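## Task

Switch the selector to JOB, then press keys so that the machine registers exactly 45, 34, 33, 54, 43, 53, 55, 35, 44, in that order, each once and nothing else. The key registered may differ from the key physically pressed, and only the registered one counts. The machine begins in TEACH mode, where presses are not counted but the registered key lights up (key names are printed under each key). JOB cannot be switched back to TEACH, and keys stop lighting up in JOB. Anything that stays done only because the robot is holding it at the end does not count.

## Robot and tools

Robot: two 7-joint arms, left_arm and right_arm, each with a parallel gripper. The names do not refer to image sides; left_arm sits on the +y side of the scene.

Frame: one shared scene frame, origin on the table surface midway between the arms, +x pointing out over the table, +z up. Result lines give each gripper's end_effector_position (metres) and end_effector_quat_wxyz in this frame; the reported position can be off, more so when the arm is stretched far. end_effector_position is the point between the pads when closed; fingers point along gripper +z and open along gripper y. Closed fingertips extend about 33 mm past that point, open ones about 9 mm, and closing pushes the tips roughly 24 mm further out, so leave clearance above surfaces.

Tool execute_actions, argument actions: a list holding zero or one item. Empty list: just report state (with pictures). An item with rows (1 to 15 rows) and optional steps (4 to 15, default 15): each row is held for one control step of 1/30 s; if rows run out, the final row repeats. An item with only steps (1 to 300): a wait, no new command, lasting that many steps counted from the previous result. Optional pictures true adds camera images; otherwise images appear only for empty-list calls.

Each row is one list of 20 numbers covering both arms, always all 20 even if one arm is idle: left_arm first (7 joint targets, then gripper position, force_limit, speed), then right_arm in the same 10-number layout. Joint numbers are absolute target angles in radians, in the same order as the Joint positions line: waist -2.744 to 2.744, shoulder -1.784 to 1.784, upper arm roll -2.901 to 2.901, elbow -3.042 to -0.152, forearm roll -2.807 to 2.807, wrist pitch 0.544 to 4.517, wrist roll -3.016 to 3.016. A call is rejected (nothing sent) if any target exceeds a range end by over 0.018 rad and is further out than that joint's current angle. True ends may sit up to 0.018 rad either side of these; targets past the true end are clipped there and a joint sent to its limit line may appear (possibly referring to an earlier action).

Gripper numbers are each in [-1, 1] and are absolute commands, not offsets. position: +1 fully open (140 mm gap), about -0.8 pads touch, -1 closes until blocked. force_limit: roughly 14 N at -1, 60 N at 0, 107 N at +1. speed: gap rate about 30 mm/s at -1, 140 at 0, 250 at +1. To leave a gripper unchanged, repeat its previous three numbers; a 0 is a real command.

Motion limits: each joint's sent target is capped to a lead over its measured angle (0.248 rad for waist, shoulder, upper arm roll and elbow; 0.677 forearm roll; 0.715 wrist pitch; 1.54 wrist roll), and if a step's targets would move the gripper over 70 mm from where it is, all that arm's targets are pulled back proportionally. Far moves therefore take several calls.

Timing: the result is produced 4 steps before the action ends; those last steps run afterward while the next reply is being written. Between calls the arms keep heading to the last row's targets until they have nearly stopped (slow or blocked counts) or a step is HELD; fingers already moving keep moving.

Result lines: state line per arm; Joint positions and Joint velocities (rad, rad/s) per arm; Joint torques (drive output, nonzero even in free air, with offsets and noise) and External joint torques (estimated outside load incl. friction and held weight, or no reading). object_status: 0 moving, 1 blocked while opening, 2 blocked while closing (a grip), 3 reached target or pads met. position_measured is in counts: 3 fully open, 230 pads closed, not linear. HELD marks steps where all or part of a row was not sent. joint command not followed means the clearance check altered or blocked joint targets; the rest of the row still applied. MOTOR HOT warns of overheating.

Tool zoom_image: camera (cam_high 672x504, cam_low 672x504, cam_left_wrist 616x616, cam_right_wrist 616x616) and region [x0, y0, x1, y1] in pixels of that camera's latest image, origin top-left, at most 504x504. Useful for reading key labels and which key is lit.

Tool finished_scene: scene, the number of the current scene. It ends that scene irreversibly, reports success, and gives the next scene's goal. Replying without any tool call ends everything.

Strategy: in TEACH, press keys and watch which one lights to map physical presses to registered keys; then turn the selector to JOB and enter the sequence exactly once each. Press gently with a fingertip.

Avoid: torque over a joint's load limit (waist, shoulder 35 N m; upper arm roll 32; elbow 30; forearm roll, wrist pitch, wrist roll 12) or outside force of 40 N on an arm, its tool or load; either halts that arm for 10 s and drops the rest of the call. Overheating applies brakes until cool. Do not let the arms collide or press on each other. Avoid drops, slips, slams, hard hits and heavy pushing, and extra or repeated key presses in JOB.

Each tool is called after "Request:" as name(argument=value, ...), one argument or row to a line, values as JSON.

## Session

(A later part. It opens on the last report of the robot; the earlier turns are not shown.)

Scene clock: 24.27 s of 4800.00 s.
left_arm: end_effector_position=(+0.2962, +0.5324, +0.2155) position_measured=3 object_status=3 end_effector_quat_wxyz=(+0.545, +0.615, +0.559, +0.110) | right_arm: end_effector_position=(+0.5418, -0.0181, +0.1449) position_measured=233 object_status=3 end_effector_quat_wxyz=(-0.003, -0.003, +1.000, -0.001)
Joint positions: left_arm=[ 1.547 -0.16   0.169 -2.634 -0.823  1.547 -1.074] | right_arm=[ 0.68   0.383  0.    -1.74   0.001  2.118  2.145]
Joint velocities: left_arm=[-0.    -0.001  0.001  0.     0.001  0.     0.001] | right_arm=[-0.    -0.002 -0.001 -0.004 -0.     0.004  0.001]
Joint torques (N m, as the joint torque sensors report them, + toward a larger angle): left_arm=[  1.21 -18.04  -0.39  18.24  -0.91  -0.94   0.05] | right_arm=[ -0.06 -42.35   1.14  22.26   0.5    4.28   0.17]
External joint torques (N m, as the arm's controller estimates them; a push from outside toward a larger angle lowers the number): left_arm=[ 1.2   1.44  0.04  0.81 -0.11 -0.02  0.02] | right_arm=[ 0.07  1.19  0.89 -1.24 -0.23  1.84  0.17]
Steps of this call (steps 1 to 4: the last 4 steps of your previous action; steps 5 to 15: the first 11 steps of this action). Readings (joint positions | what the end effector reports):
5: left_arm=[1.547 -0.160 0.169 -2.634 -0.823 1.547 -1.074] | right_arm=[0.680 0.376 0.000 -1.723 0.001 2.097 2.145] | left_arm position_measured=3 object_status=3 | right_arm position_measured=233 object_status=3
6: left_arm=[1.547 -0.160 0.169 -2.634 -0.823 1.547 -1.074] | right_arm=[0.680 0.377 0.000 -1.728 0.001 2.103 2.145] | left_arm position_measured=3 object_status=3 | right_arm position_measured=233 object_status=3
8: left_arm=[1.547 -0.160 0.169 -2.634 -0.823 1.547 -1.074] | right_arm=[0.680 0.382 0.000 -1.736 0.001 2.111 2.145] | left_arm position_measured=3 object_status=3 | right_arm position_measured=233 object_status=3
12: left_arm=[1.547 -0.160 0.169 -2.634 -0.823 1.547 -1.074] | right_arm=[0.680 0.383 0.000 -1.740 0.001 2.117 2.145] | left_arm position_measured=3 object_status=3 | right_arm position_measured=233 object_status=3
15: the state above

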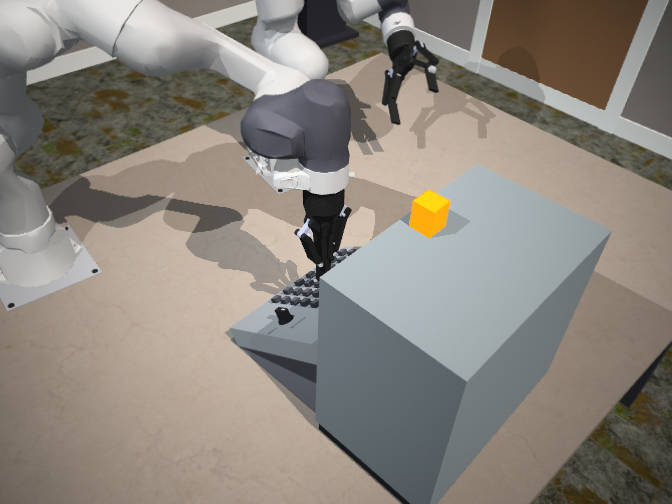

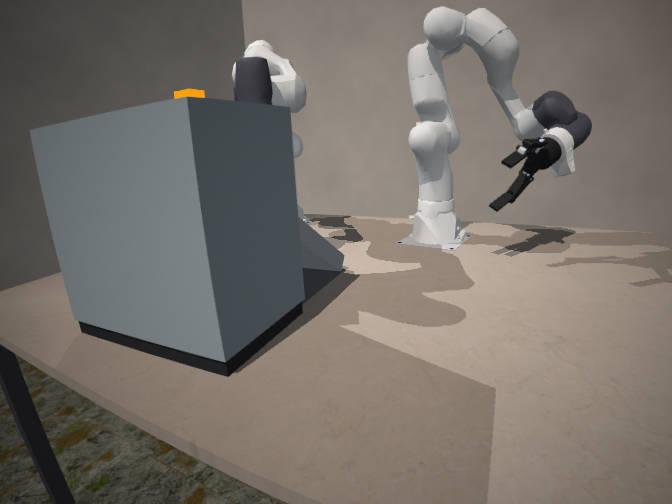

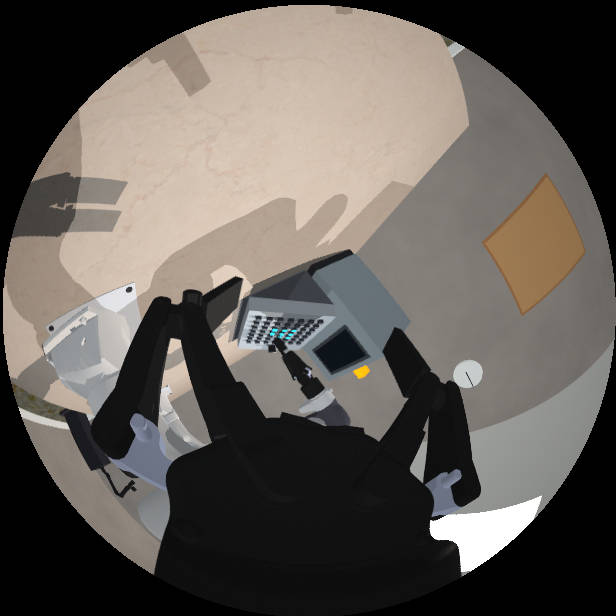

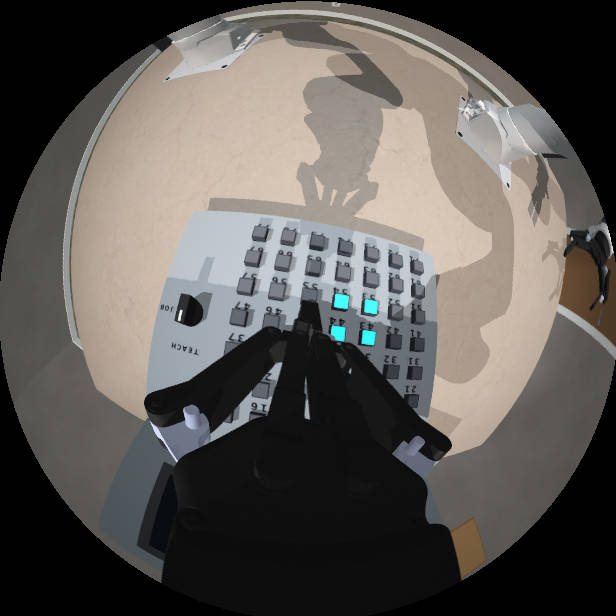

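Request:
execute_actions(
  actions=[
    {"rows":[[1.547,-0.16,0.169,-2.634,-0.823,1.547,-1.074,1,0,0,0.68,0.355,0,-1.685,0,2.04,2.15,-1,0,1]],"steps":12},
  ],
)

Request:
execute_actions(
  actions=[
    {"rows":[[1.547,-0.16,0.169,-2.634,-0.823,1.547,-1.074,1,0,0,0.646,0.298,0,-1.782,0,2.08,2.12,-1,0,1]],"steps":15},
  ],
)

Request:
execute_actions(
  actions=[
    {"rows":[[1.547,-0.16,0.169,-2.634,-0.823,1.547,-1.074,1,0,0,0.646,0.318,0,-1.817,0,2.135,2.12,-1,0,1]],"steps":15},
  ],
)

Request:
execute_actions(
  actions=[
    {"rows":[[1.547,-0.16,0.169,-2.634,-0.823,1.547,-1.074,1,0,0,0.646,0.331,0,-1.841,0,2.172,2.12,-1,0,1]],"steps":15},
  ],
  pictures=true,
)

Scene clock: 24.80 s of 4800.00 s.
left_arm: end_effector_position=(+0.2962, +0.5324, +0.2155) position_measured=3 object_status=3 end_effector_quat_wxyz=(+0.545, +0.615, +0.559, +0.110) | right_arm: end_effector_position=(+0.5507, -0.0123, +0.1865) position_measured=233 object_status=3 end_effector_quat_wxyz=(+0.009, -0.003, +1.000, +0.007)
Joint positions: left_arm=[ 1.547 -0.16   0.169 -2.634 -0.823  1.547 -1.074] | right_arm=[ 0.68   0.351  0.    -1.685  0.001  2.059  2.145]
Joint velocities: left_arm=[ 0.001  0.002  0.    -0.001 -0.001  0.001  0.001] | right_arm=[-0.    -0.016  0.001  0.028  0.001 -0.091 -0.   ]
Joint torques (N m, as the joint torque sensors report them, + toward a larger angle): left_arm=[  0.91 -18.12   0.14  17.9   -0.86  -0.96  -0.01] | right_arm=[ -0.01 -41.28   1.26  22.59   0.51   1.8    0.2 ]
External joint torques (N m, as the arm's controller estimates them; a push from outside toward a larger angle lowers the number): left_arm=[ 0.87  1.26  0.53  0.55 -0.08 -0.04 -0.04] | right_arm=[ 0.05 -2.3   1.    1.01 -0.2  -0.34  0.2 ]
Steps of this call (steps 1 to 4: the last 4 steps of your previous action; steps 5 to 8: the robot went on to your last target; steps 9 to 16: the first 8 steps of this action). Readings (joint positions | what the end effector reports):
9: left_arm=[1.547 -0.160 0.169 -2.634 -0.823 1.547 -1.074] | right_arm=[0.680 0.383 0.000 -1.731 0.001 2.104 2.145] | left_arm position_measured=3 object_status=3 | right_arm position_measured=233 object_status=3
10: left_arm=[1.547 -0.160 0.169 -2.634 -0.823 1.547 -1.074] | right_arm=[0.680 0.379 0.000 -1.719 0.001 2.092 2.145] | left_arm position_measured=3 object_status=3 | right_arm position_measured=233 object_status=3
12: left_arm=[1.547 -0.160 0.169 -2.634 -0.823 1.547 -1.074] | right_arm=[0.680 0.365 0.000 -1.700 0.001 2.076 2.145] | left_arm position_measured=3 object_status=3 | right_arm position_measured=233 object_status=3
16: the state above

Scene clock: 25.30 s of 4800.00 s.
left_arm: end_effector_position=(+0.2962, +0.5324, +0.2155) position_measured=3 object_status=3 end_effector_quat_wxyz=(+0.545, +0.615, +0.559, +0.110) | right_arm: end_effector_position=(+0.5395, -0.0457, +0.1769) position_measured=233 object_status=3 end_effector_quat_wxyz=(-0.002, +0.008, +1.000, -0.001)
Joint positions: left_arm=[ 1.547 -0.16   0.169 -2.634 -0.823  1.547 -1.074] | right_arm=[ 0.646  0.3   -0.001 -1.779  0.001  2.074  2.131]
Joint velocities: left_arm=[-0.    -0.001 -0.001  0.001  0.    -0.001  0.002] | right_arm=[ 0.001 -0.007  0.001 -0.011 -0.001  0.022 -0.021]
Joint torques (N m, as the joint torque sensors report them, + toward a larger angle): left_arm=[  0.77 -18.28  -0.31  18.27  -0.88  -0.92   0.  ] | right_arm=[ -0.24 -43.9    1.57  23.66   0.51   2.87  -0.33]
External joint torques (N m, as the arm's controller estimates them; a push from outside toward a larger angle lowers the number): left_arm=[ 0.81  1.31  0.16  0.77 -0.08  0.01 -0.03] | right_arm=[-0.27 -2.65  1.26 -0.09 -0.24  0.46 -0.33]
Steps of this call (steps 1 to 4: the last 4 steps of your previous action; steps 5 to 15: the first 11 steps of this action). Readings (joint positions | what the end effector reports):
5: left_arm=[1.547 -0.160 0.169 -2.634 -0.823 1.547 -1.074] | right_arm=[0.675 0.340 0.003 -1.709 0.001 2.057 2.143] | left_arm position_measured=3 object_status=3 | right_arm position_measured=233 object_status=3
6: left_arm=[1.547 -0.160 0.169 -2.634 -0.823 1.547 -1.074] | right_arm=[0.669 0.326 0.003 -1.734 0.001 2.059 2.141] | left_arm position_measured=3 object_status=3 | right_arm position_measured=233 object_status=3
8: left_arm=[1.547 -0.160 0.169 -2.634 -0.823 1.547 -1.074] | right_arm=[0.657 0.311 0.002 -1.761 0.001 2.065 2.138] | left_arm position_measured=3 object_status=3 | right_arm position_measured=233 object_status=3
12: left_arm=[1.547 -0.160 0.169 -2.634 -0.823 1.547 -1.074] | right_arm=[0.646 0.301 -0.001 -1.777 0.001 2.072 2.134] | left_arm position_measured=3 object_status=3 | right_arm position_measured=233 object_status=3
15: the state above

Scene clock: 25.80 s of 4800.00 s.
left_arm: end_effector_position=(+0.2962, +0.5324, +0.2155) position_measured=3 object_status=3 end_effector_quat_wxyz=(+0.545, +0.615, +0.559, +0.110) | right_arm: end_effector_position=(+0.5365, -0.0475, +0.1516) position_measured=233 object_status=3 end_effector_quat_wxyz=(-0.005, +0.005, +1.000, -0.002)
Joint positions: left_arm=[ 1.547 -0.16   0.169 -2.634 -0.823  1.547 -1.074] | right_arm=[ 0.646  0.32  -0.001 -1.816  0.001  2.126  2.127]
Joint velocities: left_arm=[-0.     0.     0.     0.001 -0.001 -0.    -0.001] | right_arm=[ 0.    -0.009  0.     0.001 -0.001  0.042 -0.004]
Joint torques (N m, as the joint torque sensors report them, + toward a larger angle): left_arm=[  1.11 -18.14  -0.32  17.84  -0.89  -0.93  -0.03] | right_arm=[ -0.35 -44.19   1.64  23.9    0.48   2.67  -0.26]
External joint torques (N m, as the arm's controller estimates them; a push from outside toward a larger angle lowers the number): left_arm=[ 1.05  1.4   0.05  0.38 -0.09 -0.01 -0.05] | right_arm=[-0.35 -2.48  1.34  0.43 -0.24  0.29 -0.26]
Steps of this call (steps 1 to 4: the last 4 steps of your previous action; steps 5 to 15: the first 11 steps of this action). Readings (joint positions | what the end effector reports):
5: left_arm=[1.547 -0.160 0.169 -2.634 -0.823 1.547 -1.074] | right_arm=[0.646 0.299 -0.001 -1.786 0.001 2.087 2.129] | left_arm position_measured=3 object_status=3 | right_arm position_measured=233 object_status=3
6: left_arm=[1.547 -0.160 0.169 -2.634 -0.823 1.547 -1.074] | right_arm=[0.646 0.302 -0.001 -1.794 0.001 2.095 2.128] | left_arm position_measured=3 object_status=3 | right_arm position_measured=233 object_status=3
8: left_arm=[1.547 -0.160 0.169 -2.634 -0.823 1.547 -1.074] | right_arm=[0.646 0.311 -0.001 -1.807 0.001 2.108 2.128] | left_arm position_measured=3 object_status=3 | right_arm position_measured=233 object_status=3
12: left_arm=[1.547 -0.160 0.169 -2.634 -0.823 1.547 -1.074] | right_arm=[0.646 0.320 -0.001 -1.816 0.001 2.120 2.127] | left_arm position_measured=3 object_status=3 | right_arm position_measured=233 object_status=3
15: the state above

Scene clock: 26.30 s of 4800.00 s.
left_arm: end_effector_position=(+0.2962, +0.5324, +0.2155) position_measured=3 object_status=3 end_effector_quat_wxyz=(+0.545, +0.615, +0.559, +0.110) | right_arm: end_effector_position=(+0.5360, -0.0479, +0.1367) position_measured=233 object_status=3 end_effector_quat_wxyz=(-0.003, +0.005, +1.000, -0.001)
Joint positions: left_arm=[ 1.547 -0.16   0.169 -2.634 -0.823  1.547 -1.074] | right_arm=[ 0.646  0.332 -0.001 -1.84   0.001  2.165  2.126]
Joint velocities: left_arm=[ 0.    -0.    -0.002  0.001 -0.001  0.001  0.001] | right_arm=[ 0.001 -0.002  0.     0.     0.     0.029 -0.001]
Joint torques (N m, as the joint torque sensors report them, + toward a larger angle): left_arm=[  0.94 -18.26  -0.48  18.19  -0.87  -0.87  -0.03] | right_arm=[ -0.15 -44.22   1.85  23.33   0.47   2.74  -0.3 ]
External joint torques (N m, as the arm's controller estimates them; a push from outside toward a larger angle lowers the number): left_arm=[ 0.95  1.29 -0.03  0.7  -0.06  0.06 -0.06] | right_arm=[-0.18 -2.41  1.51  0.16 -0.24  0.31 -0.3 ]
Steps of this call (steps 1 to 4: the last 4 steps of your previous action; steps 5 to 15: the first 11 steps of this action). Readings (joint positions | what the end effector reports):
5: left_arm=[1.547 -0.160 0.169 -2.634 -0.823 1.547 -1.074] | right_arm=[0.646 0.319 -0.001 -1.820 0.001 2.137 2.126] | left_arm position_measured=3 object_status=3 | right_arm position_measured=233 object_status=3
6: left_arm=[1.547 -0.160 0.169 -2.634 -0.823 1.547 -1.074] | right_arm=[0.646 0.321 -0.001 -1.826 0.001 2.143 2.126] | left_arm position_measured=3 object_status=3 | right_arm position_measured=233 object_status=3
8: left_arm=[1.547 -0.160 0.169 -2.634 -0.823 1.547 -1.074] | right_arm=[0.646 0.326 -0.001 -1.834 0.001 2.152 2.126] | left_arm position_measured=3 object_status=3 | right_arm position_measured=233 object_status=3
12: left_arm=[1.547 -0.160 0.169 -2.634 -0.823 1.547 -1.074] | right_arm=[0.646 0.332 -0.001 -1.840 0.001 2.161 2.126] | left_arm position_measured=3 object_status=3 | right_arm position_measured=233 object_status=3
15: the state above

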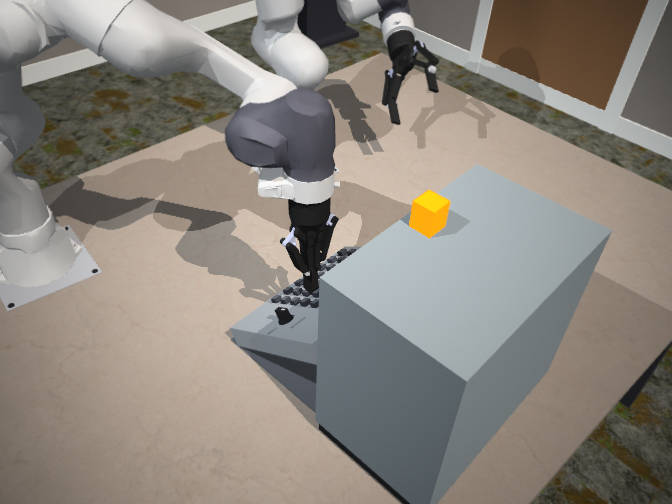

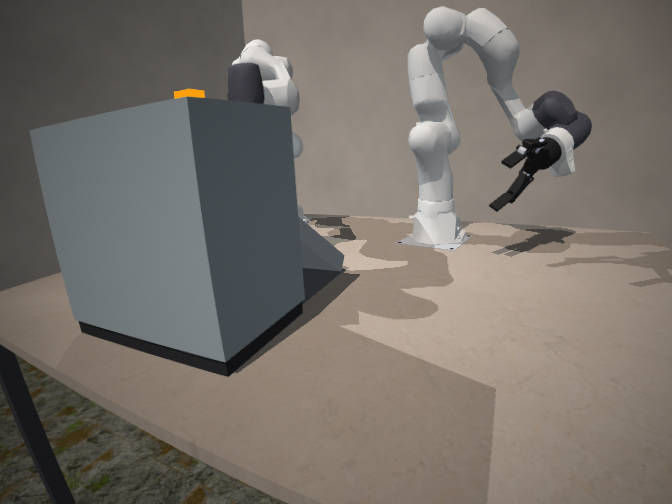

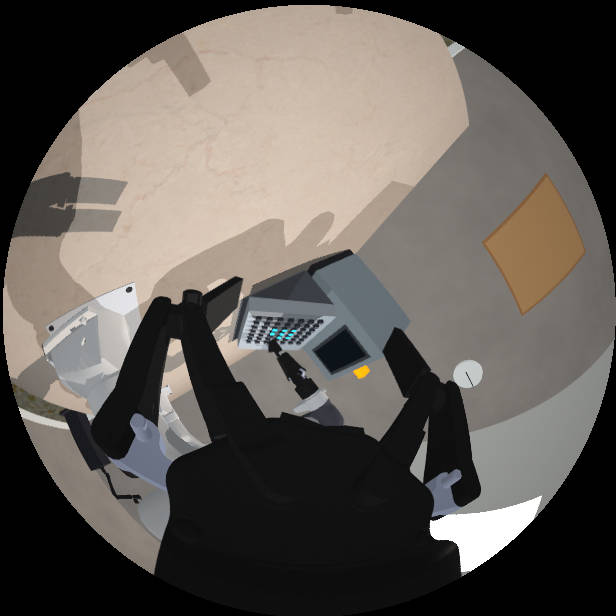

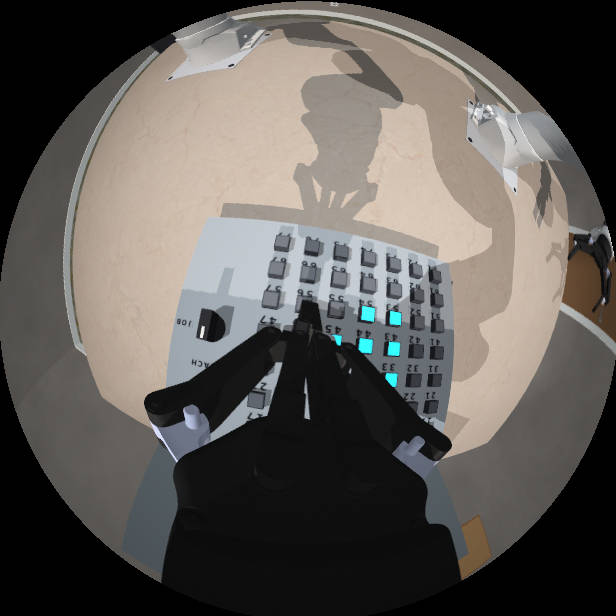

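Request:
execute_actions(
  actions=[
    {"rows":[[1.547,-0.16,0.169,-2.634,-0.823,1.547,-1.074,1,0,0,0.646,0.298,0,-1.782,0,2.08,2.12,-1,0,1]],"steps":15},
  ],
)

Request:
execute_actions(
  actions=[
    {"rows":[[1.547,-0.16,0.169,-2.634,-0.823,1.547,-1.074,1,0,0,0.646,0.333,0,-1.787,0,2.12,2.12,-1,0,1]],"steps":15},
  ],
)

Request:
execute_actions(
  actions=[
    {"rows":[[1.547,-0.16,0.169,-2.634,-0.823,1.547,-1.074,1,0,0,0.646,0.348,0,-1.812,0,2.16,2.12,-1,0,1]],"steps":15},
  ],
  pictures=true,
)

Scene clock: 26.90 s of 4800.00 s.
left_arm: end_effector_position=(+0.2962, +0.5324, +0.2155) position_measured=3 object_status=3 end_effector_quat_wxyz=(+0.545, +0.615, +0.559, +0.110) | right_arm: end_effector_position=(+0.5442, -0.0428, +0.1805) position_measured=233 object_status=3 end_effector_quat_wxyz=(+0.007, +0.005, +1.000, +0.005)
Joint positions: left_arm=[ 1.547 -0.16   0.169 -2.634 -0.823  1.547 -1.074] | right_arm=[ 0.646  0.295 -0.001 -1.782  0.001  2.093  2.125]
Joint velocities: left_arm=[ 0.001  0.     0.     0.001 -0.    -0.     0.001] | right_arm=[ 0.001  0.024 -0.    -0.001  0.    -0.064 -0.   ]
Joint torques (N m, as the joint torque sensors report them, + toward a larger angle): left_arm=[  0.89 -17.97  -0.3   17.97  -0.82  -0.93   0.  ] | right_arm=[ -0.22 -42.27   1.67  24.2    0.52   2.2   -0.3 ]
External joint torques (N m, as the arm's controller estimates them; a push from outside toward a larger angle lowers the number): left_arm=[ 0.84  1.53  0.08  0.55 -0.03  0.   -0.03] | right_arm=[-0.34 -0.85  1.3   0.42 -0.23 -0.29 -0.3 ]
Steps of this call (steps 1 to 4: the last 4 steps of your previous action; steps 5 to 7: the robot went on to your last target; steps 8 to 18: the first 11 steps of this action). Readings (joint positions | what the end effector reports):
8: left_arm=[1.547 -0.160 0.169 -2.634 -0.823 1.547 -1.074] | right_arm=[0.646 0.332 -0.001 -1.831 0.001 2.151 2.126] | left_arm position_measured=3 object_status=3 | right_arm position_measured=233 object_status=3
9: left_arm=[1.547 -0.160 0.169 -2.634 -0.823 1.547 -1.074] | right_arm=[0.646 0.327 -0.001 -1.818 0.001 2.137 2.125] | left_arm position_measured=3 object_status=3 | right_arm position_measured=233 object_status=3
11: left_arm=[1.547 -0.160 0.169 -2.634 -0.823 1.547 -1.074] | right_arm=[0.646 0.310 -0.001 -1.798 0.001 2.119 2.125] | left_arm position_measured=3 object_status=3 | right_arm position_measured=233 object_status=3
15: left_arm=[1.547 -0.160 0.169 -2.634 -0.823 1.547 -1.074] | right_arm=[0.646 0.294 -0.001 -1.782 0.001 2.101 2.125] | left_arm position_measured=3 object_status=3 | right_arm position_measured=233 object_status=3
18: the state above

Scene clock: 27.40 s of 4800.00 s.
left_arm: end_effector_position=(+0.2962, +0.5324, +0.2155) position_measured=3 object_status=3 end_effector_quat_wxyz=(+0.545, +0.615, +0.559, +0.110) | right_arm: end_effector_position=(+0.5422, -0.0441, +0.1544) position_measured=233 object_status=3 end_effector_quat_wxyz=(-0.004, +0.005, +1.000, -0.002)
Joint positions: left_arm=[ 1.547 -0.16   0.169 -2.634 -0.823  1.547 -1.074] | right_arm=[ 0.646  0.334 -0.001 -1.788  0.001  2.114  2.125]
Joint velocities: left_arm=[ 0.001 -0.001  0.001  0.    -0.    -0.    -0.001] | right_arm=[-0.    -0.005 -0.001 -0.001  0.001  0.025  0.001]
Joint torques (N m, as the joint torque sensors report them, + toward a larger angle): left_arm=[  0.4  -18.81  -0.34  18.01  -0.88  -0.94  -0.03] | right_arm=[ -0.47 -44.17   1.64  24.58   0.5    2.77  -0.31]
External joint torques (N m, as the arm's controller estimates them; a push from outside toward a larger angle lowers the number): left_arm=[ 0.35  0.64  0.05  0.62 -0.09 -0.02 -0.06] | right_arm=[-0.45 -1.97  1.34  1.06 -0.23  0.39 -0.31]
Steps of this call (steps 1 to 4: the last 4 steps of your previous action; steps 5 to 15: the first 11 steps of this action). Readings (joint positions | what the end effector reports):
5: left_arm=[1.547 -0.160 0.169 -2.634 -0.823 1.547 -1.074] | right_arm=[0.646 0.301 -0.001 -1.781 0.001 2.092 2.125] | left_arm position_measured=3 object_status=3 | right_arm position_measured=233 object_status=3
6: left_arm=[1.547 -0.160 0.169 -2.634 -0.823 1.547 -1.074] | right_arm=[0.646 0.308 -0.001 -1.781 0.001 2.097 2.125] | left_arm position_measured=3 object_status=3 | right_arm position_measured=233 object_status=3
8: left_arm=[1.547 -0.160 0.169 -2.634 -0.823 1.547 -1.074] | right_arm=[0.646 0.323 -0.001 -1.784 0.001 2.104 2.125] | left_arm position_measured=3 object_status=3 | right_arm position_measured=233 object_status=3
12: left_arm=[1.547 -0.160 0.169 -2.634 -0.823 1.547 -1.074] | right_arm=[0.646 0.335 -0.001 -1.788 0.001 2.111 2.125] | left_arm position_measured=3 object_status=3 | right_arm position_measured=233 object_status=3
15: the state above

Scene clock: 27.90 s of 4800.00 s.
left_arm: end_effector_position=(+0.2962, +0.5324, +0.2155) position_measured=3 object_status=3 end_effector_quat_wxyz=(+0.545, +0.615, +0.559, +0.110) | right_arm: end_effector_position=(+0.5415, -0.0442, +0.1438) position_measured=233 object_status=3 end_effector_quat_wxyz=(-0.002, +0.005, +1.000, -0.001)
Joint positions: left_arm=[ 1.547 -0.16   0.169 -2.634 -0.823  1.547 -1.074] | right_arm=[ 0.646  0.341 -0.    -1.808  0.001  2.145  2.125]
Joint velocities: left_arm=[ 0.    -0.    -0.     0.001  0.002  0.     0.   ] | right_arm=[ 0.001 -0.005 -0.002 -0.003  0.001  0.004 -0.001]
Joint torques (N m, as the joint torque sensors report them, + toward a larger angle): left_arm=[  0.99 -18.25  -0.46  18.02  -0.87  -0.88   0.04] | right_arm=[ -0.31 -39.29   1.46  21.71   0.47   4.68  -0.28]
External joint torques (N m, as the arm's controller estimates them; a push from outside toward a larger angle lowers the number): left_arm=[ 0.93  1.29 -0.09  0.52 -0.08  0.03  0.01] | right_arm=[-0.24  3.24  1.2  -1.85 -0.25  2.24 -0.28]
Steps of this call (steps 1 to 4: the last 4 steps of your previous action; steps 5 to 15: the first 11 steps of this action). Readings (joint positions | what the end effector reports):
5: left_arm=[1.547 -0.160 0.169 -2.634 -0.823 1.547 -1.074] | right_arm=[0.646 0.334 -0.001 -1.791 0.001 2.124 2.125] | left_arm position_measured=3 object_status=3 | right_arm position_measured=233 object_status=3
6: left_arm=[1.547 -0.160 0.169 -2.634 -0.823 1.547 -1.074] | right_arm=[0.646 0.336 -0.001 -1.796 0.001 2.130 2.125] | left_arm position_measured=3 object_status=3 | right_arm position_measured=233 object_status=3
8: left_arm=[1.547 -0.160 0.169 -2.634 -0.823 1.547 -1.074] | right_arm=[0.646 0.342 -0.001 -1.804 0.001 2.139 2.125] | left_arm position_measured=3 object_status=3 | right_arm position_measured=233 object_status=3
12: left_arm=[1.547 -0.160 0.169 -2.634 -0.823 1.547 -1.074] | right_arm=[0.646 0.341 -0.000 -1.807 0.001 2.144 2.125] | left_arm position_measured=3 object_status=3 | right_arm position_measured=233 object_status=3
15: the state above

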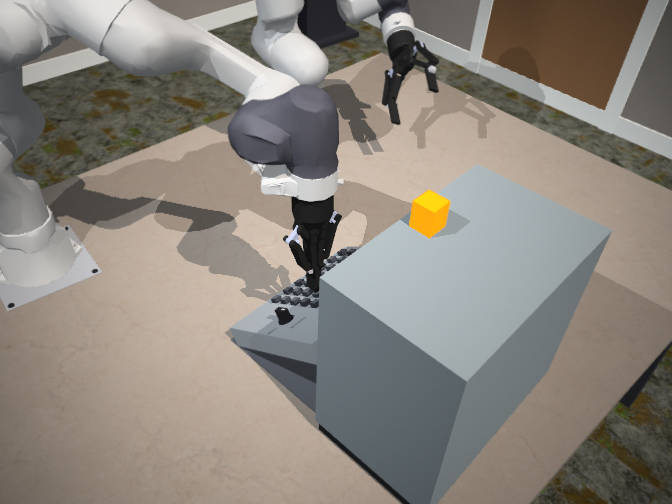

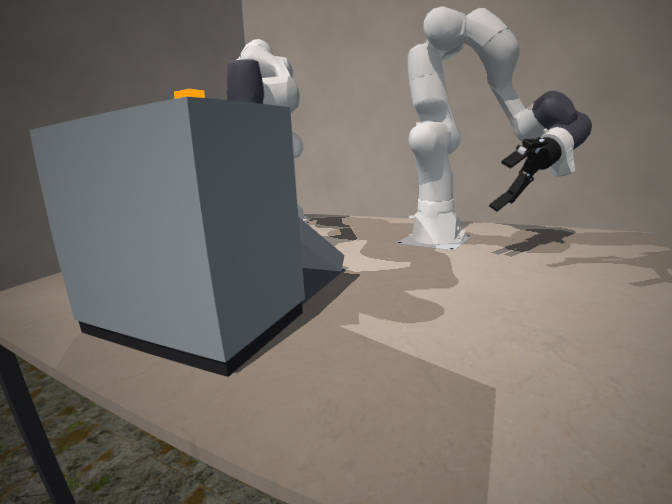

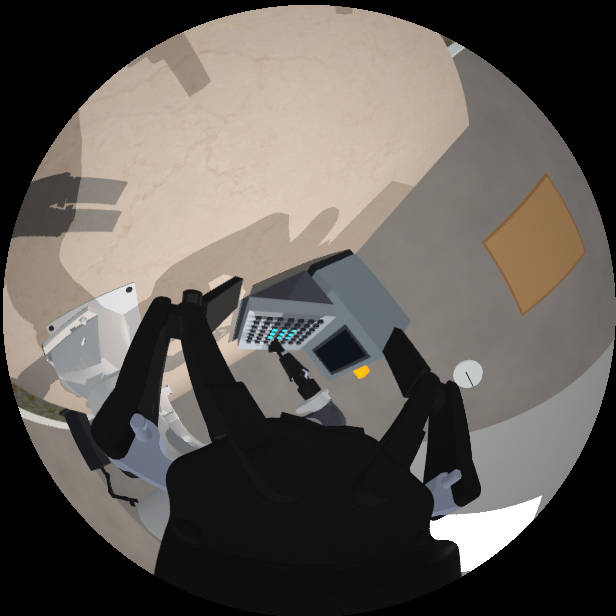

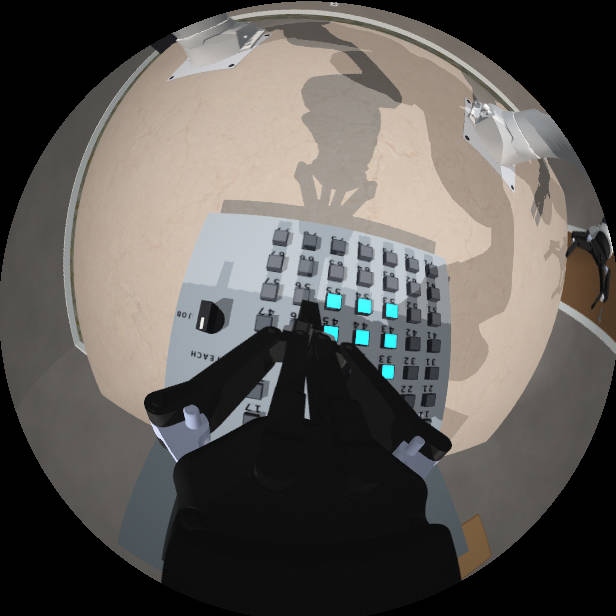

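Request:
execute_actions(
  actions=[
    {"rows":[[1.547,-0.16,0.169,-2.634,-0.823,1.547,-1.074,1,0,0,0.646,0.30,0,-1.74,0,2.04,2.12,-1,0,1]],"steps":15},
  ],
)

Request:
execute_actions(
  actions=[
    {"rows":[[1.547,-0.16,0.169,-2.634,-0.823,1.547,-1.074,1,0,0,0.59,0.45,0,-1.42,0,1.87,2.06,-1,0,1]],"steps":15},
  ],
)

Request:
execute_actions(
  actions=[
    {"rows":[[1.547,-0.16,0.169,-2.634,-0.823,1.547,-1.074,1,0,0,0.59,0.482,0,-1.458,0,1.94,2.06,-1,0,1]],"steps":15},
  ],
)

Request:
execute_actions(
  actions=[
    {"rows":[[1.547,-0.16,0.169,-2.634,-0.823,1.547,-1.074,1,0,0,0.59,0.495,0,-1.48,0,1.975,2.06,-1,0,1]],"steps":15},
  ],
  pictures=true,
)

Scene clock: 28.53 s of 4800.00 s.
left_arm: end_effector_position=(+0.2962, +0.5324, +0.2155) position_measured=3 object_status=3 end_effector_quat_wxyz=(+0.545, +0.615, +0.559, +0.110) | right_arm: end_effector_position=(+0.5491, -0.0396, +0.1963) position_measured=233 object_status=3 end_effector_quat_wxyz=(+0.008, +0.004, +1.000, +0.006)
Joint positions: left_arm=[ 1.547 -0.16   0.169 -2.634 -0.823  1.547 -1.074] | right_arm=[ 0.646  0.296 -0.    -1.739  0.001  2.055  2.125]
Joint velocities: left_arm=[ 0.    -0.    -0.001 -0.    -0.001  0.001 -0.001] | right_arm=[-0.     0.035 -0.001  0.     0.001 -0.079  0.001]
Joint torques (N m, as the joint torque sensors report them, + toward a larger angle): left_arm=[  1.36 -18.14   0.14  17.96  -0.83  -0.91   0.  ] | right_arm=[ -0.28 -41.79   1.44  24.17   0.51   2.14  -0.33]
External joint torques (N m, as the arm's controller estimates them; a push from outside toward a larger angle lowers the number): left_arm=[ 1.34  1.35  0.55  0.57 -0.04  0.01 -0.03] | right_arm=[-0.27 -0.27  1.18  0.31 -0.25 -0.35 -0.33]
Steps of this call (steps 1 to 4: the last 4 steps of your previous action; steps 5 to 8: the robot went on to your last target; steps 9 to 19: the first 11 steps of this action). Readings (joint positions | what the end effector reports):
9: left_arm=[1.547 -0.160 0.169 -2.634 -0.823 1.547 -1.074] | right_arm=[0.646 0.340 -0.000 -1.797 0.001 2.126 2.125] | left_arm position_measured=3 object_status=3 | right_arm position_measured=233 object_status=3
10: left_arm=[1.547 -0.160 0.169 -2.634 -0.823 1.547 -1.074] | right_arm=[0.646 0.334 -0.000 -1.782 0.001 2.110 2.125] | left_arm position_measured=3 object_status=3 | right_arm position_measured=233 object_status=3
12: left_arm=[1.547 -0.160 0.169 -2.634 -0.823 1.547 -1.074] | right_arm=[0.646 0.314 -0.000 -1.758 0.001 2.088 2.125] | left_arm position_measured=3 object_status=3 | right_arm position_measured=233 object_status=3
16: left_arm=[1.547 -0.160 0.169 -2.634 -0.823 1.547 -1.074] | right_arm=[0.646 0.294 -0.000 -1.739 0.001 2.065 2.125] | left_arm position_measured=3 object_status=3 | right_arm position_measured=233 object_status=3
19: the state above

Scene clock: 29.03 s of 4800.00 s.
left_arm: end_effector_position=(+0.2962, +0.5324, +0.2155) position_measured=3 object_status=3 end_effector_quat_wxyz=(+0.545, +0.615, +0.559, +0.110) | right_arm: end_effector_position=(+0.6141, -0.0496, +0.2325) position_measured=233 object_status=3 end_effector_quat_wxyz=(+0.011, +0.014, +1.000, +0.006)
Joint positions: left_arm=[ 1.547 -0.16   0.169 -2.634 -0.823  1.547 -1.074] | right_arm=[ 0.588  0.445 -0.002 -1.424  0.001  1.893  2.084]
Joint velocities: left_arm=[-0.001 -0.001 -0.    -0.001  0.    -0.001 -0.   ] | right_arm=[ 0.001  0.027  0.001  0.047  0.    -0.12  -0.06 ]
Joint torques (N m, as the joint torque sensors report them, + toward a larger angle): left_arm=[  1.15 -18.11  -0.44  18.18  -0.9   -0.95  -0.05] | right_arm=[  1.22 -46.1    3.21  24.91   0.67   2.05  -0.42]
External joint torques (N m, as the arm's controller estimates them; a push from outside toward a larger angle lowers the number): left_arm=[ 1.13  1.4  -0.03  0.77 -0.11 -0.02 -0.08] | right_arm=[ 1.3  -0.96  2.88  1.25 -0.12 -0.34 -0.43]
Steps of this call (steps 1 to 4: the last 4 steps of your previous action; steps 5 to 15: the first 11 steps of this action). Readings (joint positions | what the end effector reports):
5: left_arm=[1.547 -0.160 0.169 -2.634 -0.823 1.547 -1.074] | right_arm=[0.639 0.333 0.005 -1.677 0.001 2.008 2.120] | left_arm position_measured=3 object_status=3 | right_arm position_measured=233 object_status=3
6: left_arm=[1.547 -0.160 0.169 -2.634 -0.823 1.547 -1.074] | right_arm=[0.629 0.377 0.007 -1.599 0.001 1.984 2.114] | left_arm position_measured=3 object_status=3 | right_arm position_measured=233 object_status=3
8: left_arm=[1.547 -0.160 0.169 -2.634 -0.823 1.547 -1.074] | right_arm=[0.609 0.424 0.004 -1.500 0.001 1.949 2.105] | left_arm position_measured=3 object_status=3 | right_arm position_measured=233 object_status=3
12: left_arm=[1.547 -0.160 0.169 -2.634 -0.823 1.547 -1.074] | right_arm=[0.588 0.442 -0.002 -1.435 0.001 1.909 2.091] | left_arm position_measured=3 object_status=3 | right_arm position_measured=233 object_status=3
15: the state above

Scene clock: 29.53 s of 4800.00 s.
left_arm: end_effector_position=(+0.2962, +0.5324, +0.2155) position_measured=3 object_status=3 end_effector_quat_wxyz=(+0.545, +0.615, +0.559, +0.110) | right_arm: end_effector_position=(+0.6091, -0.0520, +0.1915) position_measured=233 object_status=3 end_effector_quat_wxyz=(-0.006, +0.006, +1.000, -0.003)
Joint positions: left_arm=[ 1.547 -0.16   0.169 -2.634 -0.823  1.547 -1.074] | right_arm=[ 0.588  0.485 -0.002 -1.459  0.001  1.931  2.069]
Joint velocities: left_arm=[ 0.001  0.     0.001  0.001 -0.001  0.002  0.003] | right_arm=[-0.    -0.023 -0.    -0.    -0.     0.047 -0.011]
Joint torques (N m, as the joint torque sensors report them, + toward a larger angle): left_arm=[  1.   -18.7    0.03  18.11  -0.83  -0.96   0.07] | right_arm=[  1.17 -50.16   2.77  25.62   0.65   2.75  -0.21]
External joint torques (N m, as the arm's controller estimates them; a push from outside toward a larger angle lowers the number): left_arm=[ 0.94  0.81  0.39  0.66 -0.04 -0.04  0.04] | right_arm=[ 1.17 -3.28  2.37  1.45 -0.14  0.4  -0.21]
Steps of this call (steps 1 to 4: the last 4 steps of your previous action; steps 5 to 15: the first 11 steps of this action). Readings (joint positions | what the end effector reports):
5: left_arm=[1.547 -0.160 0.169 -2.634 -0.823 1.547 -1.074] | right_arm=[0.588 0.449 -0.002 -1.427 0.001 1.891 2.076] | left_arm position_measured=3 object_status=3 | right_arm position_measured=233 object_status=3
6: left_arm=[1.547 -0.160 0.169 -2.634 -0.823 1.547 -1.074] | right_arm=[0.588 0.455 -0.002 -1.434 0.001 1.900 2.075] | left_arm position_measured=3 object_status=3 | right_arm position_measured=233 object_status=3
8: left_arm=[1.547 -0.160 0.169 -2.634 -0.823 1.547 -1.074] | right_arm=[0.588 0.470 -0.002 -1.447 0.001 1.913 2.073] | left_arm position_measured=3 object_status=3 | right_arm position_measured=233 object_status=3
12: left_arm=[1.547 -0.160 0.169 -2.634 -0.823 1.547 -1.074] | right_arm=[0.588 0.486 -0.002 -1.458 0.001 1.925 2.070] | left_arm position_measured=3 object_status=3 | right_arm position_measured=233 object_status=3
15: the state above

Scene clock: 30.03 s of 4800.00 s.
left_arm: end_effector_position=(+0.2962, +0.5324, +0.2155) position_measured=3 object_status=3 end_effector_quat_wxyz=(+0.545, +0.615, +0.559, +0.110) | right_arm: end_effector_position=(+0.6145, -0.0491, +0.1874) position_measured=233 object_status=3 end_effector_quat_wxyz=(+0.004, +0.005, +1.000, +0.002)
Joint positions: left_arm=[ 1.547 -0.16   0.169 -2.634 -0.823  1.547 -1.074] | right_arm=[ 0.588  0.486 -0.002 -1.473  0.001  1.968  2.066]
Joint velocities: left_arm=[ 0.     0.001  0.001  0.001 -0.001  0.     0.001] | right_arm=[-0.     0.     0.    -0.005 -0.     0.016 -0.001]
Joint torques (N m, as the joint torque sensors report them, + toward a larger angle): left_arm=[  0.83 -18.06  -0.46  18.32  -0.91  -0.95   0.03] | right_arm=[  1.35 -42.45   2.6   20.33   0.65   3.24  -0.34]
External joint torques (N m, as the arm's controller estimates them; a push from outside toward a larger angle lowers the number): left_arm=[ 0.82  1.37 -0.05  0.93 -0.12 -0.02  0.  ] | right_arm=[ 1.4   4.44  2.22 -3.65 -0.13  0.75 -0.34]
Steps of this call (steps 1 to 4: the last 4 steps of your previous action; steps 5 to 15: the first 11 steps of this action). Readings (joint positions | what the end effector reports):
5: left_arm=[1.547 -0.160 0.169 -2.634 -0.823 1.547 -1.074] | right_arm=[0.588 0.483 -0.002 -1.462 0.001 1.941 2.067] | left_arm position_measured=3 object_status=3 | right_arm position_measured=233 object_status=3
6: left_arm=[1.547 -0.160 0.169 -2.634 -0.823 1.547 -1.074] | right_arm=[0.588 0.484 -0.002 -1.466 0.001 1.948 2.067] | left_arm position_measured=3 object_status=3 | right_arm position_measured=233 object_status=3
8: left_arm=[1.547 -0.160 0.169 -2.634 -0.823 1.547 -1.074] | right_arm=[0.588 0.486 -0.002 -1.470 0.001 1.956 2.067] | left_arm position_measured=3 object_status=3 | right_arm position_measured=233 object_status=3
12: left_arm=[1.547 -0.160 0.169 -2.634 -0.823 1.547 -1.074] | right_arm=[0.588 0.486 -0.002 -1.472 0.001 1.965 2.067] | left_arm position_measured=3 object_status=3 | right_arm position_measured=233 object_status=3
15: the state above

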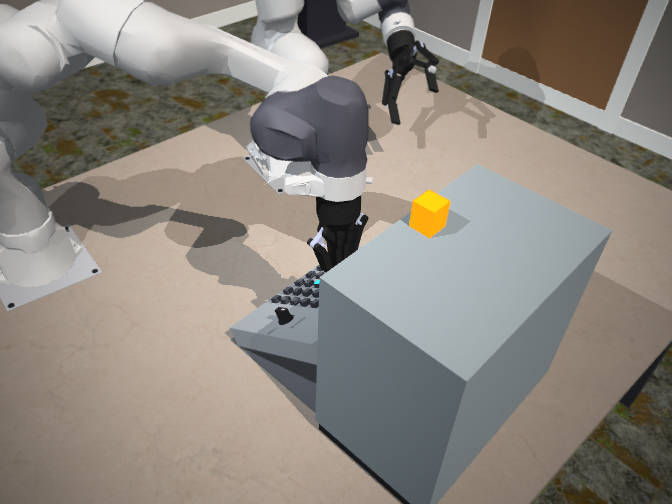

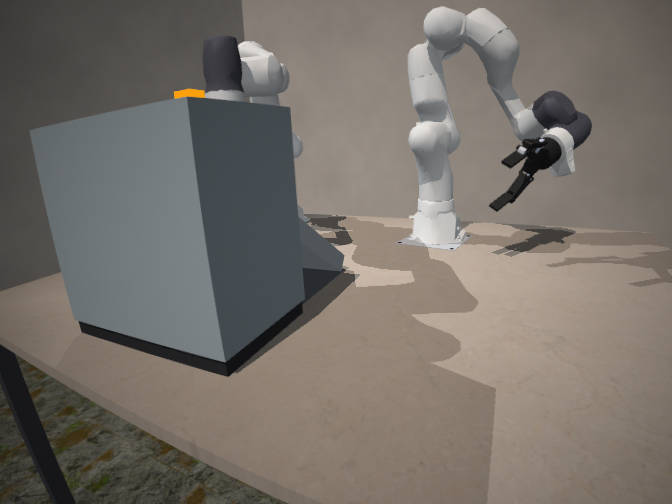

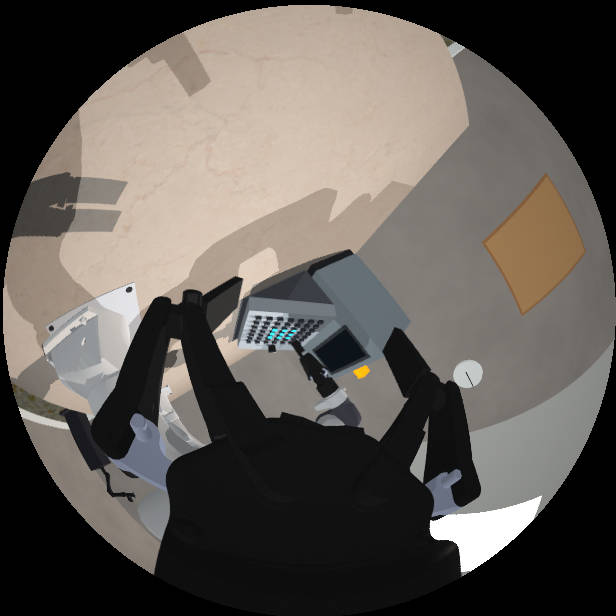

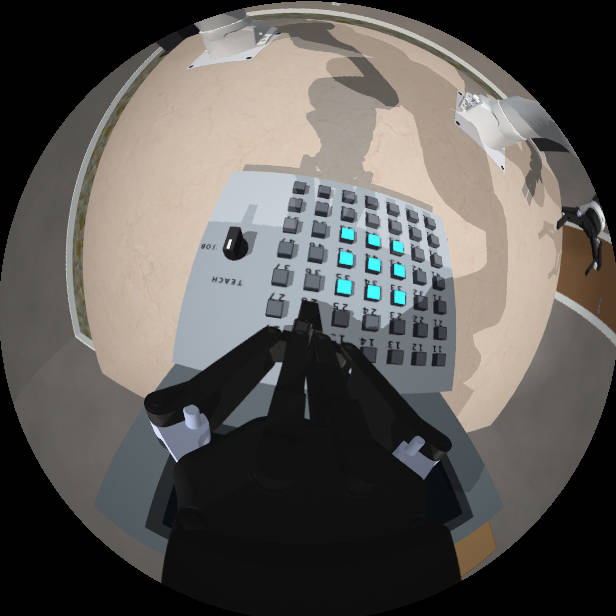

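Request:
execute_actions(
  actions=[
    {"rows":[[1.547,-0.16,0.169,-2.634,-0.823,1.547,-1.074,1,0,0,0.59,0.44,0,-1.41,0,1.85,2.06,-1,0,1]],"steps":15},
  ],
)

Request:
execute_actions(
  actions=[
    {"rows":[[1.547,-0.16,0.169,-2.634,-0.823,1.547,-1.074,1,0,0,0.533,0.13,0,-1.92,0,2.05,-1.13,-0.3,0,1]],"steps":15},
  ],
)

Request:
execute_actions(
  actions=[
    {"steps":60},
  ],
  pictures=true,
)

Scene clock: 30.67 s of 4800.00 s.
left_arm: end_effector_position=(+0.2962, +0.5324, +0.2155) position_measured=3 object_status=3 end_effector_quat_wxyz=(+0.545, +0.615, +0.559, +0.110) | right_arm: end_effector_position=(+0.6124, -0.0501, +0.2448) position_measured=233 object_status=3 end_effector_quat_wxyz=(+0.011, +0.004, +1.000, +0.006)
Joint positions: left_arm=[ 1.547 -0.16   0.169 -2.634 -0.823  1.547 -1.074] | right_arm=[ 0.588  0.435 -0.002 -1.408  0.001  1.867  2.066]
Joint velocities: left_arm=[-0.    -0.    -0.    -0.    -0.001  0.    -0.001] | right_arm=[-0.     0.042  0.    -0.    -0.    -0.09  -0.001]
Joint torques (N m, as the joint torque sensors report them, + toward a larger angle): left_arm=[  1.03 -18.18  -0.23  17.97  -0.85  -0.9    0.07] | right_arm=[  1.29 -47.12   2.73  23.99   0.68   2.18  -0.29]
External joint torques (N m, as the arm's controller estimates them; a push from outside toward a larger angle lowers the number): left_arm=[ 1.05  1.26  0.22  0.58 -0.06  0.04  0.04] | right_arm=[ 1.37 -1.28  2.42 -0.09 -0.13 -0.31 -0.29]
Steps of this call (steps 1 to 4: the last 4 steps of your previous action; steps 5 to 8: the robot went on to your last target; steps 9 to 19: the first 11 steps of this action). Readings (joint positions | what the end effector reports):
9: left_arm=[1.547 -0.160 0.169 -2.634 -0.823 1.547 -1.074] | right_arm=[0.588 0.485 -0.002 -1.463 0.001 1.950 2.066] | left_arm position_measured=3 object_status=3 | right_arm position_measured=233 object_status=3
10: left_arm=[1.547 -0.160 0.169 -2.634 -0.823 1.547 -1.074] | right_arm=[0.588 0.478 -0.002 -1.450 0.001 1.931 2.066] | left_arm position_measured=3 object_status=3 | right_arm position_measured=233 object_status=3
12: left_arm=[1.547 -0.160 0.169 -2.634 -0.823 1.547 -1.074] | right_arm=[0.588 0.457 -0.002 -1.428 0.001 1.905 2.066] | left_arm position_measured=3 object_status=3 | right_arm position_measured=233 object_status=3
16: left_arm=[1.547 -0.160 0.169 -2.634 -0.823 1.547 -1.074] | right_arm=[0.588 0.433 -0.002 -1.409 0.001 1.878 2.066] | left_arm position_measured=3 object_status=3 | right_arm position_measured=233 object_status=3
19: the state above

Scene clock: 31.17 s of 4800.00 s.
left_arm: end_effector_position=(+0.2962, +0.5324, +0.2155) position_measured=3 object_status=3 end_effector_quat_wxyz=(+0.545, +0.615, +0.559, +0.110) | right_arm: end_effector_position=(+0.5296, -0.1310, +0.2137) position_measured=167 object_status=0 end_effector_quat_wxyz=(+0.009, +0.727, -0.687, -0.004)
Joint positions: left_arm=[ 1.547 -0.16   0.169 -2.634 -0.823  1.547 -1.074] | right_arm=[ 0.532  0.134 -0.002 -1.909  0.001  2.024  0.373]
Joint velocities: left_arm=[ 0.002 -0.     0.     0.    -0.     0.     0.   ] | right_arm=[-0.     0.025  0.002 -0.192  0.     0.122 -4.567]
Joint torques (N m, as the joint torque sensors report them, + toward a larger angle): left_arm=[  0.36 -18.03  -0.59  18.19  -0.9   -0.85   0.04] | right_arm=[  0.26 -41.7    2.07  27.95   0.57   3.38  -1.2 ]
External joint torques (N m, as the arm's controller estimates them; a push from outside toward a larger angle lowers the number): left_arm=[ 0.31  1.46 -0.21  0.75 -0.11  0.07  0.01] | right_arm=[ 0.41 -0.61  2.11  0.24 -0.18  0.37 -1.25]
Steps of this call (steps 1 to 4: the last 4 steps of your previous action; steps 5 to 15: the first 11 steps of this action). Readings (joint positions | what the end effector reports):
5: left_arm=[1.547 -0.160 0.169 -2.634 -0.823 1.547 -1.074] | right_arm=[0.582 0.403 0.002 -1.473 0.001 1.889 1.940] | left_arm position_measured=3 object_status=3 | right_arm position_measured=233 object_status=0
6: left_arm=[1.547 -0.160 0.169 -2.634 -0.823 1.547 -1.074] | right_arm=[0.572 0.343 0.004 -1.556 0.001 1.914 1.791] | left_arm position_measured=3 object_status=3 | right_arm position_measured=230 object_status=0
8: left_arm=[1.547 -0.160 0.169 -2.634 -0.823 1.547 -1.074] | right_arm=[0.550 0.217 0.002 -1.707 0.001 1.959 1.476] | left_arm position_measured=3 object_status=3 | right_arm position_measured=203 object_status=0
12: left_arm=[1.547 -0.160 0.169 -2.634 -0.823 1.547 -1.074] | right_arm=[0.532 0.132 -0.003 -1.872 0.001 2.008 0.846] | left_arm position_measured=3 object_status=3 | right_arm position_measured=167 object_status=0
15: the state above

Scene clock: 33.17 s of 4800.00 s.
left_arm: end_effector_position=(+0.2962, +0.5324, +0.2155) position_measured=3 object_status=3 end_effector_quat_wxyz=(+0.545, +0.615, +0.559, +0.110) | right_arm: end_effector_position=(+0.5331, -0.1291, +0.2133) position_measured=167 object_status=3 end_effector_quat_wxyz=(+0.000, +1.000, -0.009, -0.001)
Joint positions: left_arm=[ 1.547 -0.16   0.169 -2.634 -0.823  1.547 -1.074] | right_arm=[ 0.532  0.131 -0.002 -1.918  0.001  2.048 -1.122]
Joint velocities: left_arm=[-0.    -0.001  0.    -0.     0.001  0.     0.001] | right_arm=[-0.001 -0.    -0.001  0.     0.001  0.    -0.006]
Joint torques (N m, as the joint torque sensors report them, + toward a larger angle): left_arm=[  0.39 -18.4   -0.22  17.92  -0.94  -0.92  -0.04] | right_arm=[  0.32 -38.16   2.55  23.86   0.64   2.91  -0.34]
External joint torques (N m, as the arm's controller estimates them; a push from outside toward a larger angle lowers the number): left_arm=[ 0.4   1.17  0.23  0.47 -0.14  0.01 -0.07] | right_arm=[ 0.47 -1.86  2.57 -0.21 -0.11  0.37 -0.34]
Kept back: nothing.
Steps of this call (steps 1 to 4: the last 4 steps of your previous action; steps 5 to 60: the robot went on to your last target). Readings (joint positions | what the end effector reports):
1: left_arm=[1.547 -0.160 0.169 -2.634 -0.823 1.547 -1.074] | right_arm=[0.532 0.135 -0.002 -1.913 0.001 2.028 0.219] | left_arm position_measured=3 object_status=3 | right_arm position_measured=167 object_status=0
2: left_arm=[1.547 -0.160 0.169 -2.634 -0.823 1.547 -1.074] | right_arm=[0.532 0.135 -0.002 -1.916 0.001 2.031 0.080] | left_arm position_measured=3 object_status=3 | right_arm position_measured=167 object_status=0
4: left_arm=[1.547 -0.160 0.169 -2.634 -0.823 1.547 -1.074] | right_arm=[0.532 0.134 -0.002 -1.918 0.001 2.036 -0.157] | left_arm position_measured=3 object_status=3 | right_arm position_measured=167 object_status=3
8: left_arm=[1.547 -0.160 0.169 -2.634 -0.823 1.547 -1.074] | right_arm=[0.532 0.131 -0.002 -1.918 0.001 2.043 -0.500] | left_arm position_measured=3 object_status=3 | right_arm position_measured=167 object_status=3
60: the state above
All arms were judged still, so your last target was given up. Only a new action makes them travel on or press farther. Fingers that are still opening or closing keep moving.

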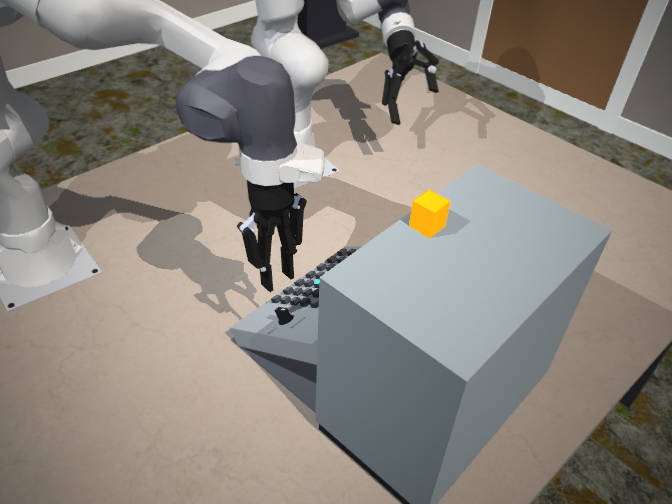

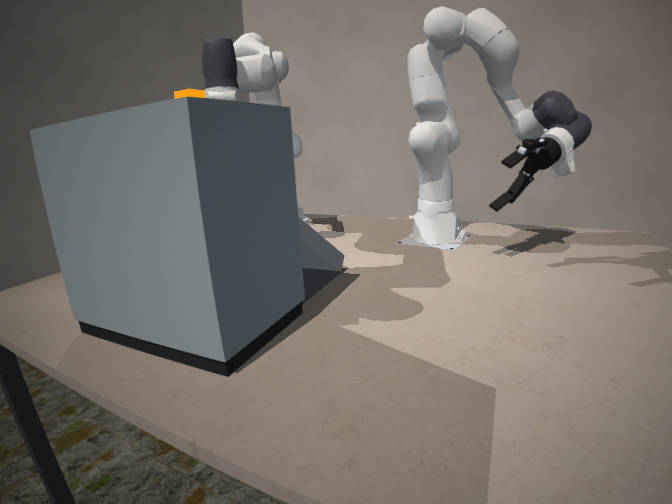

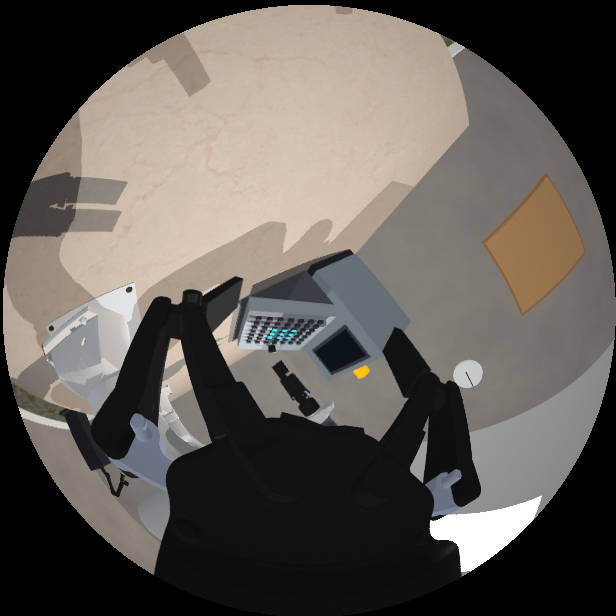

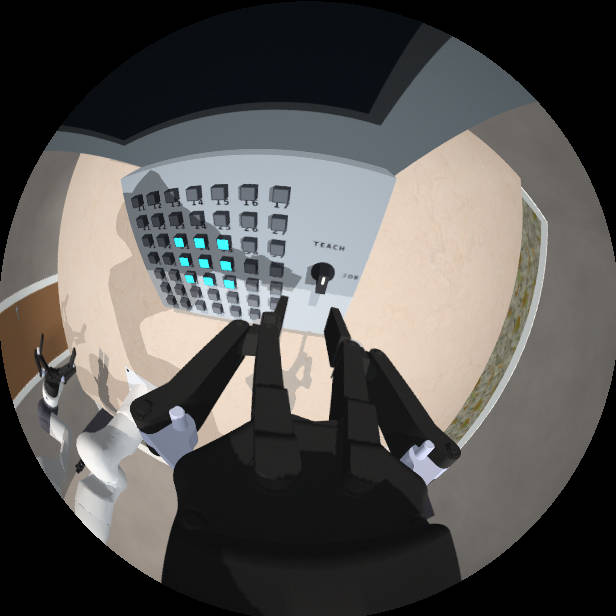

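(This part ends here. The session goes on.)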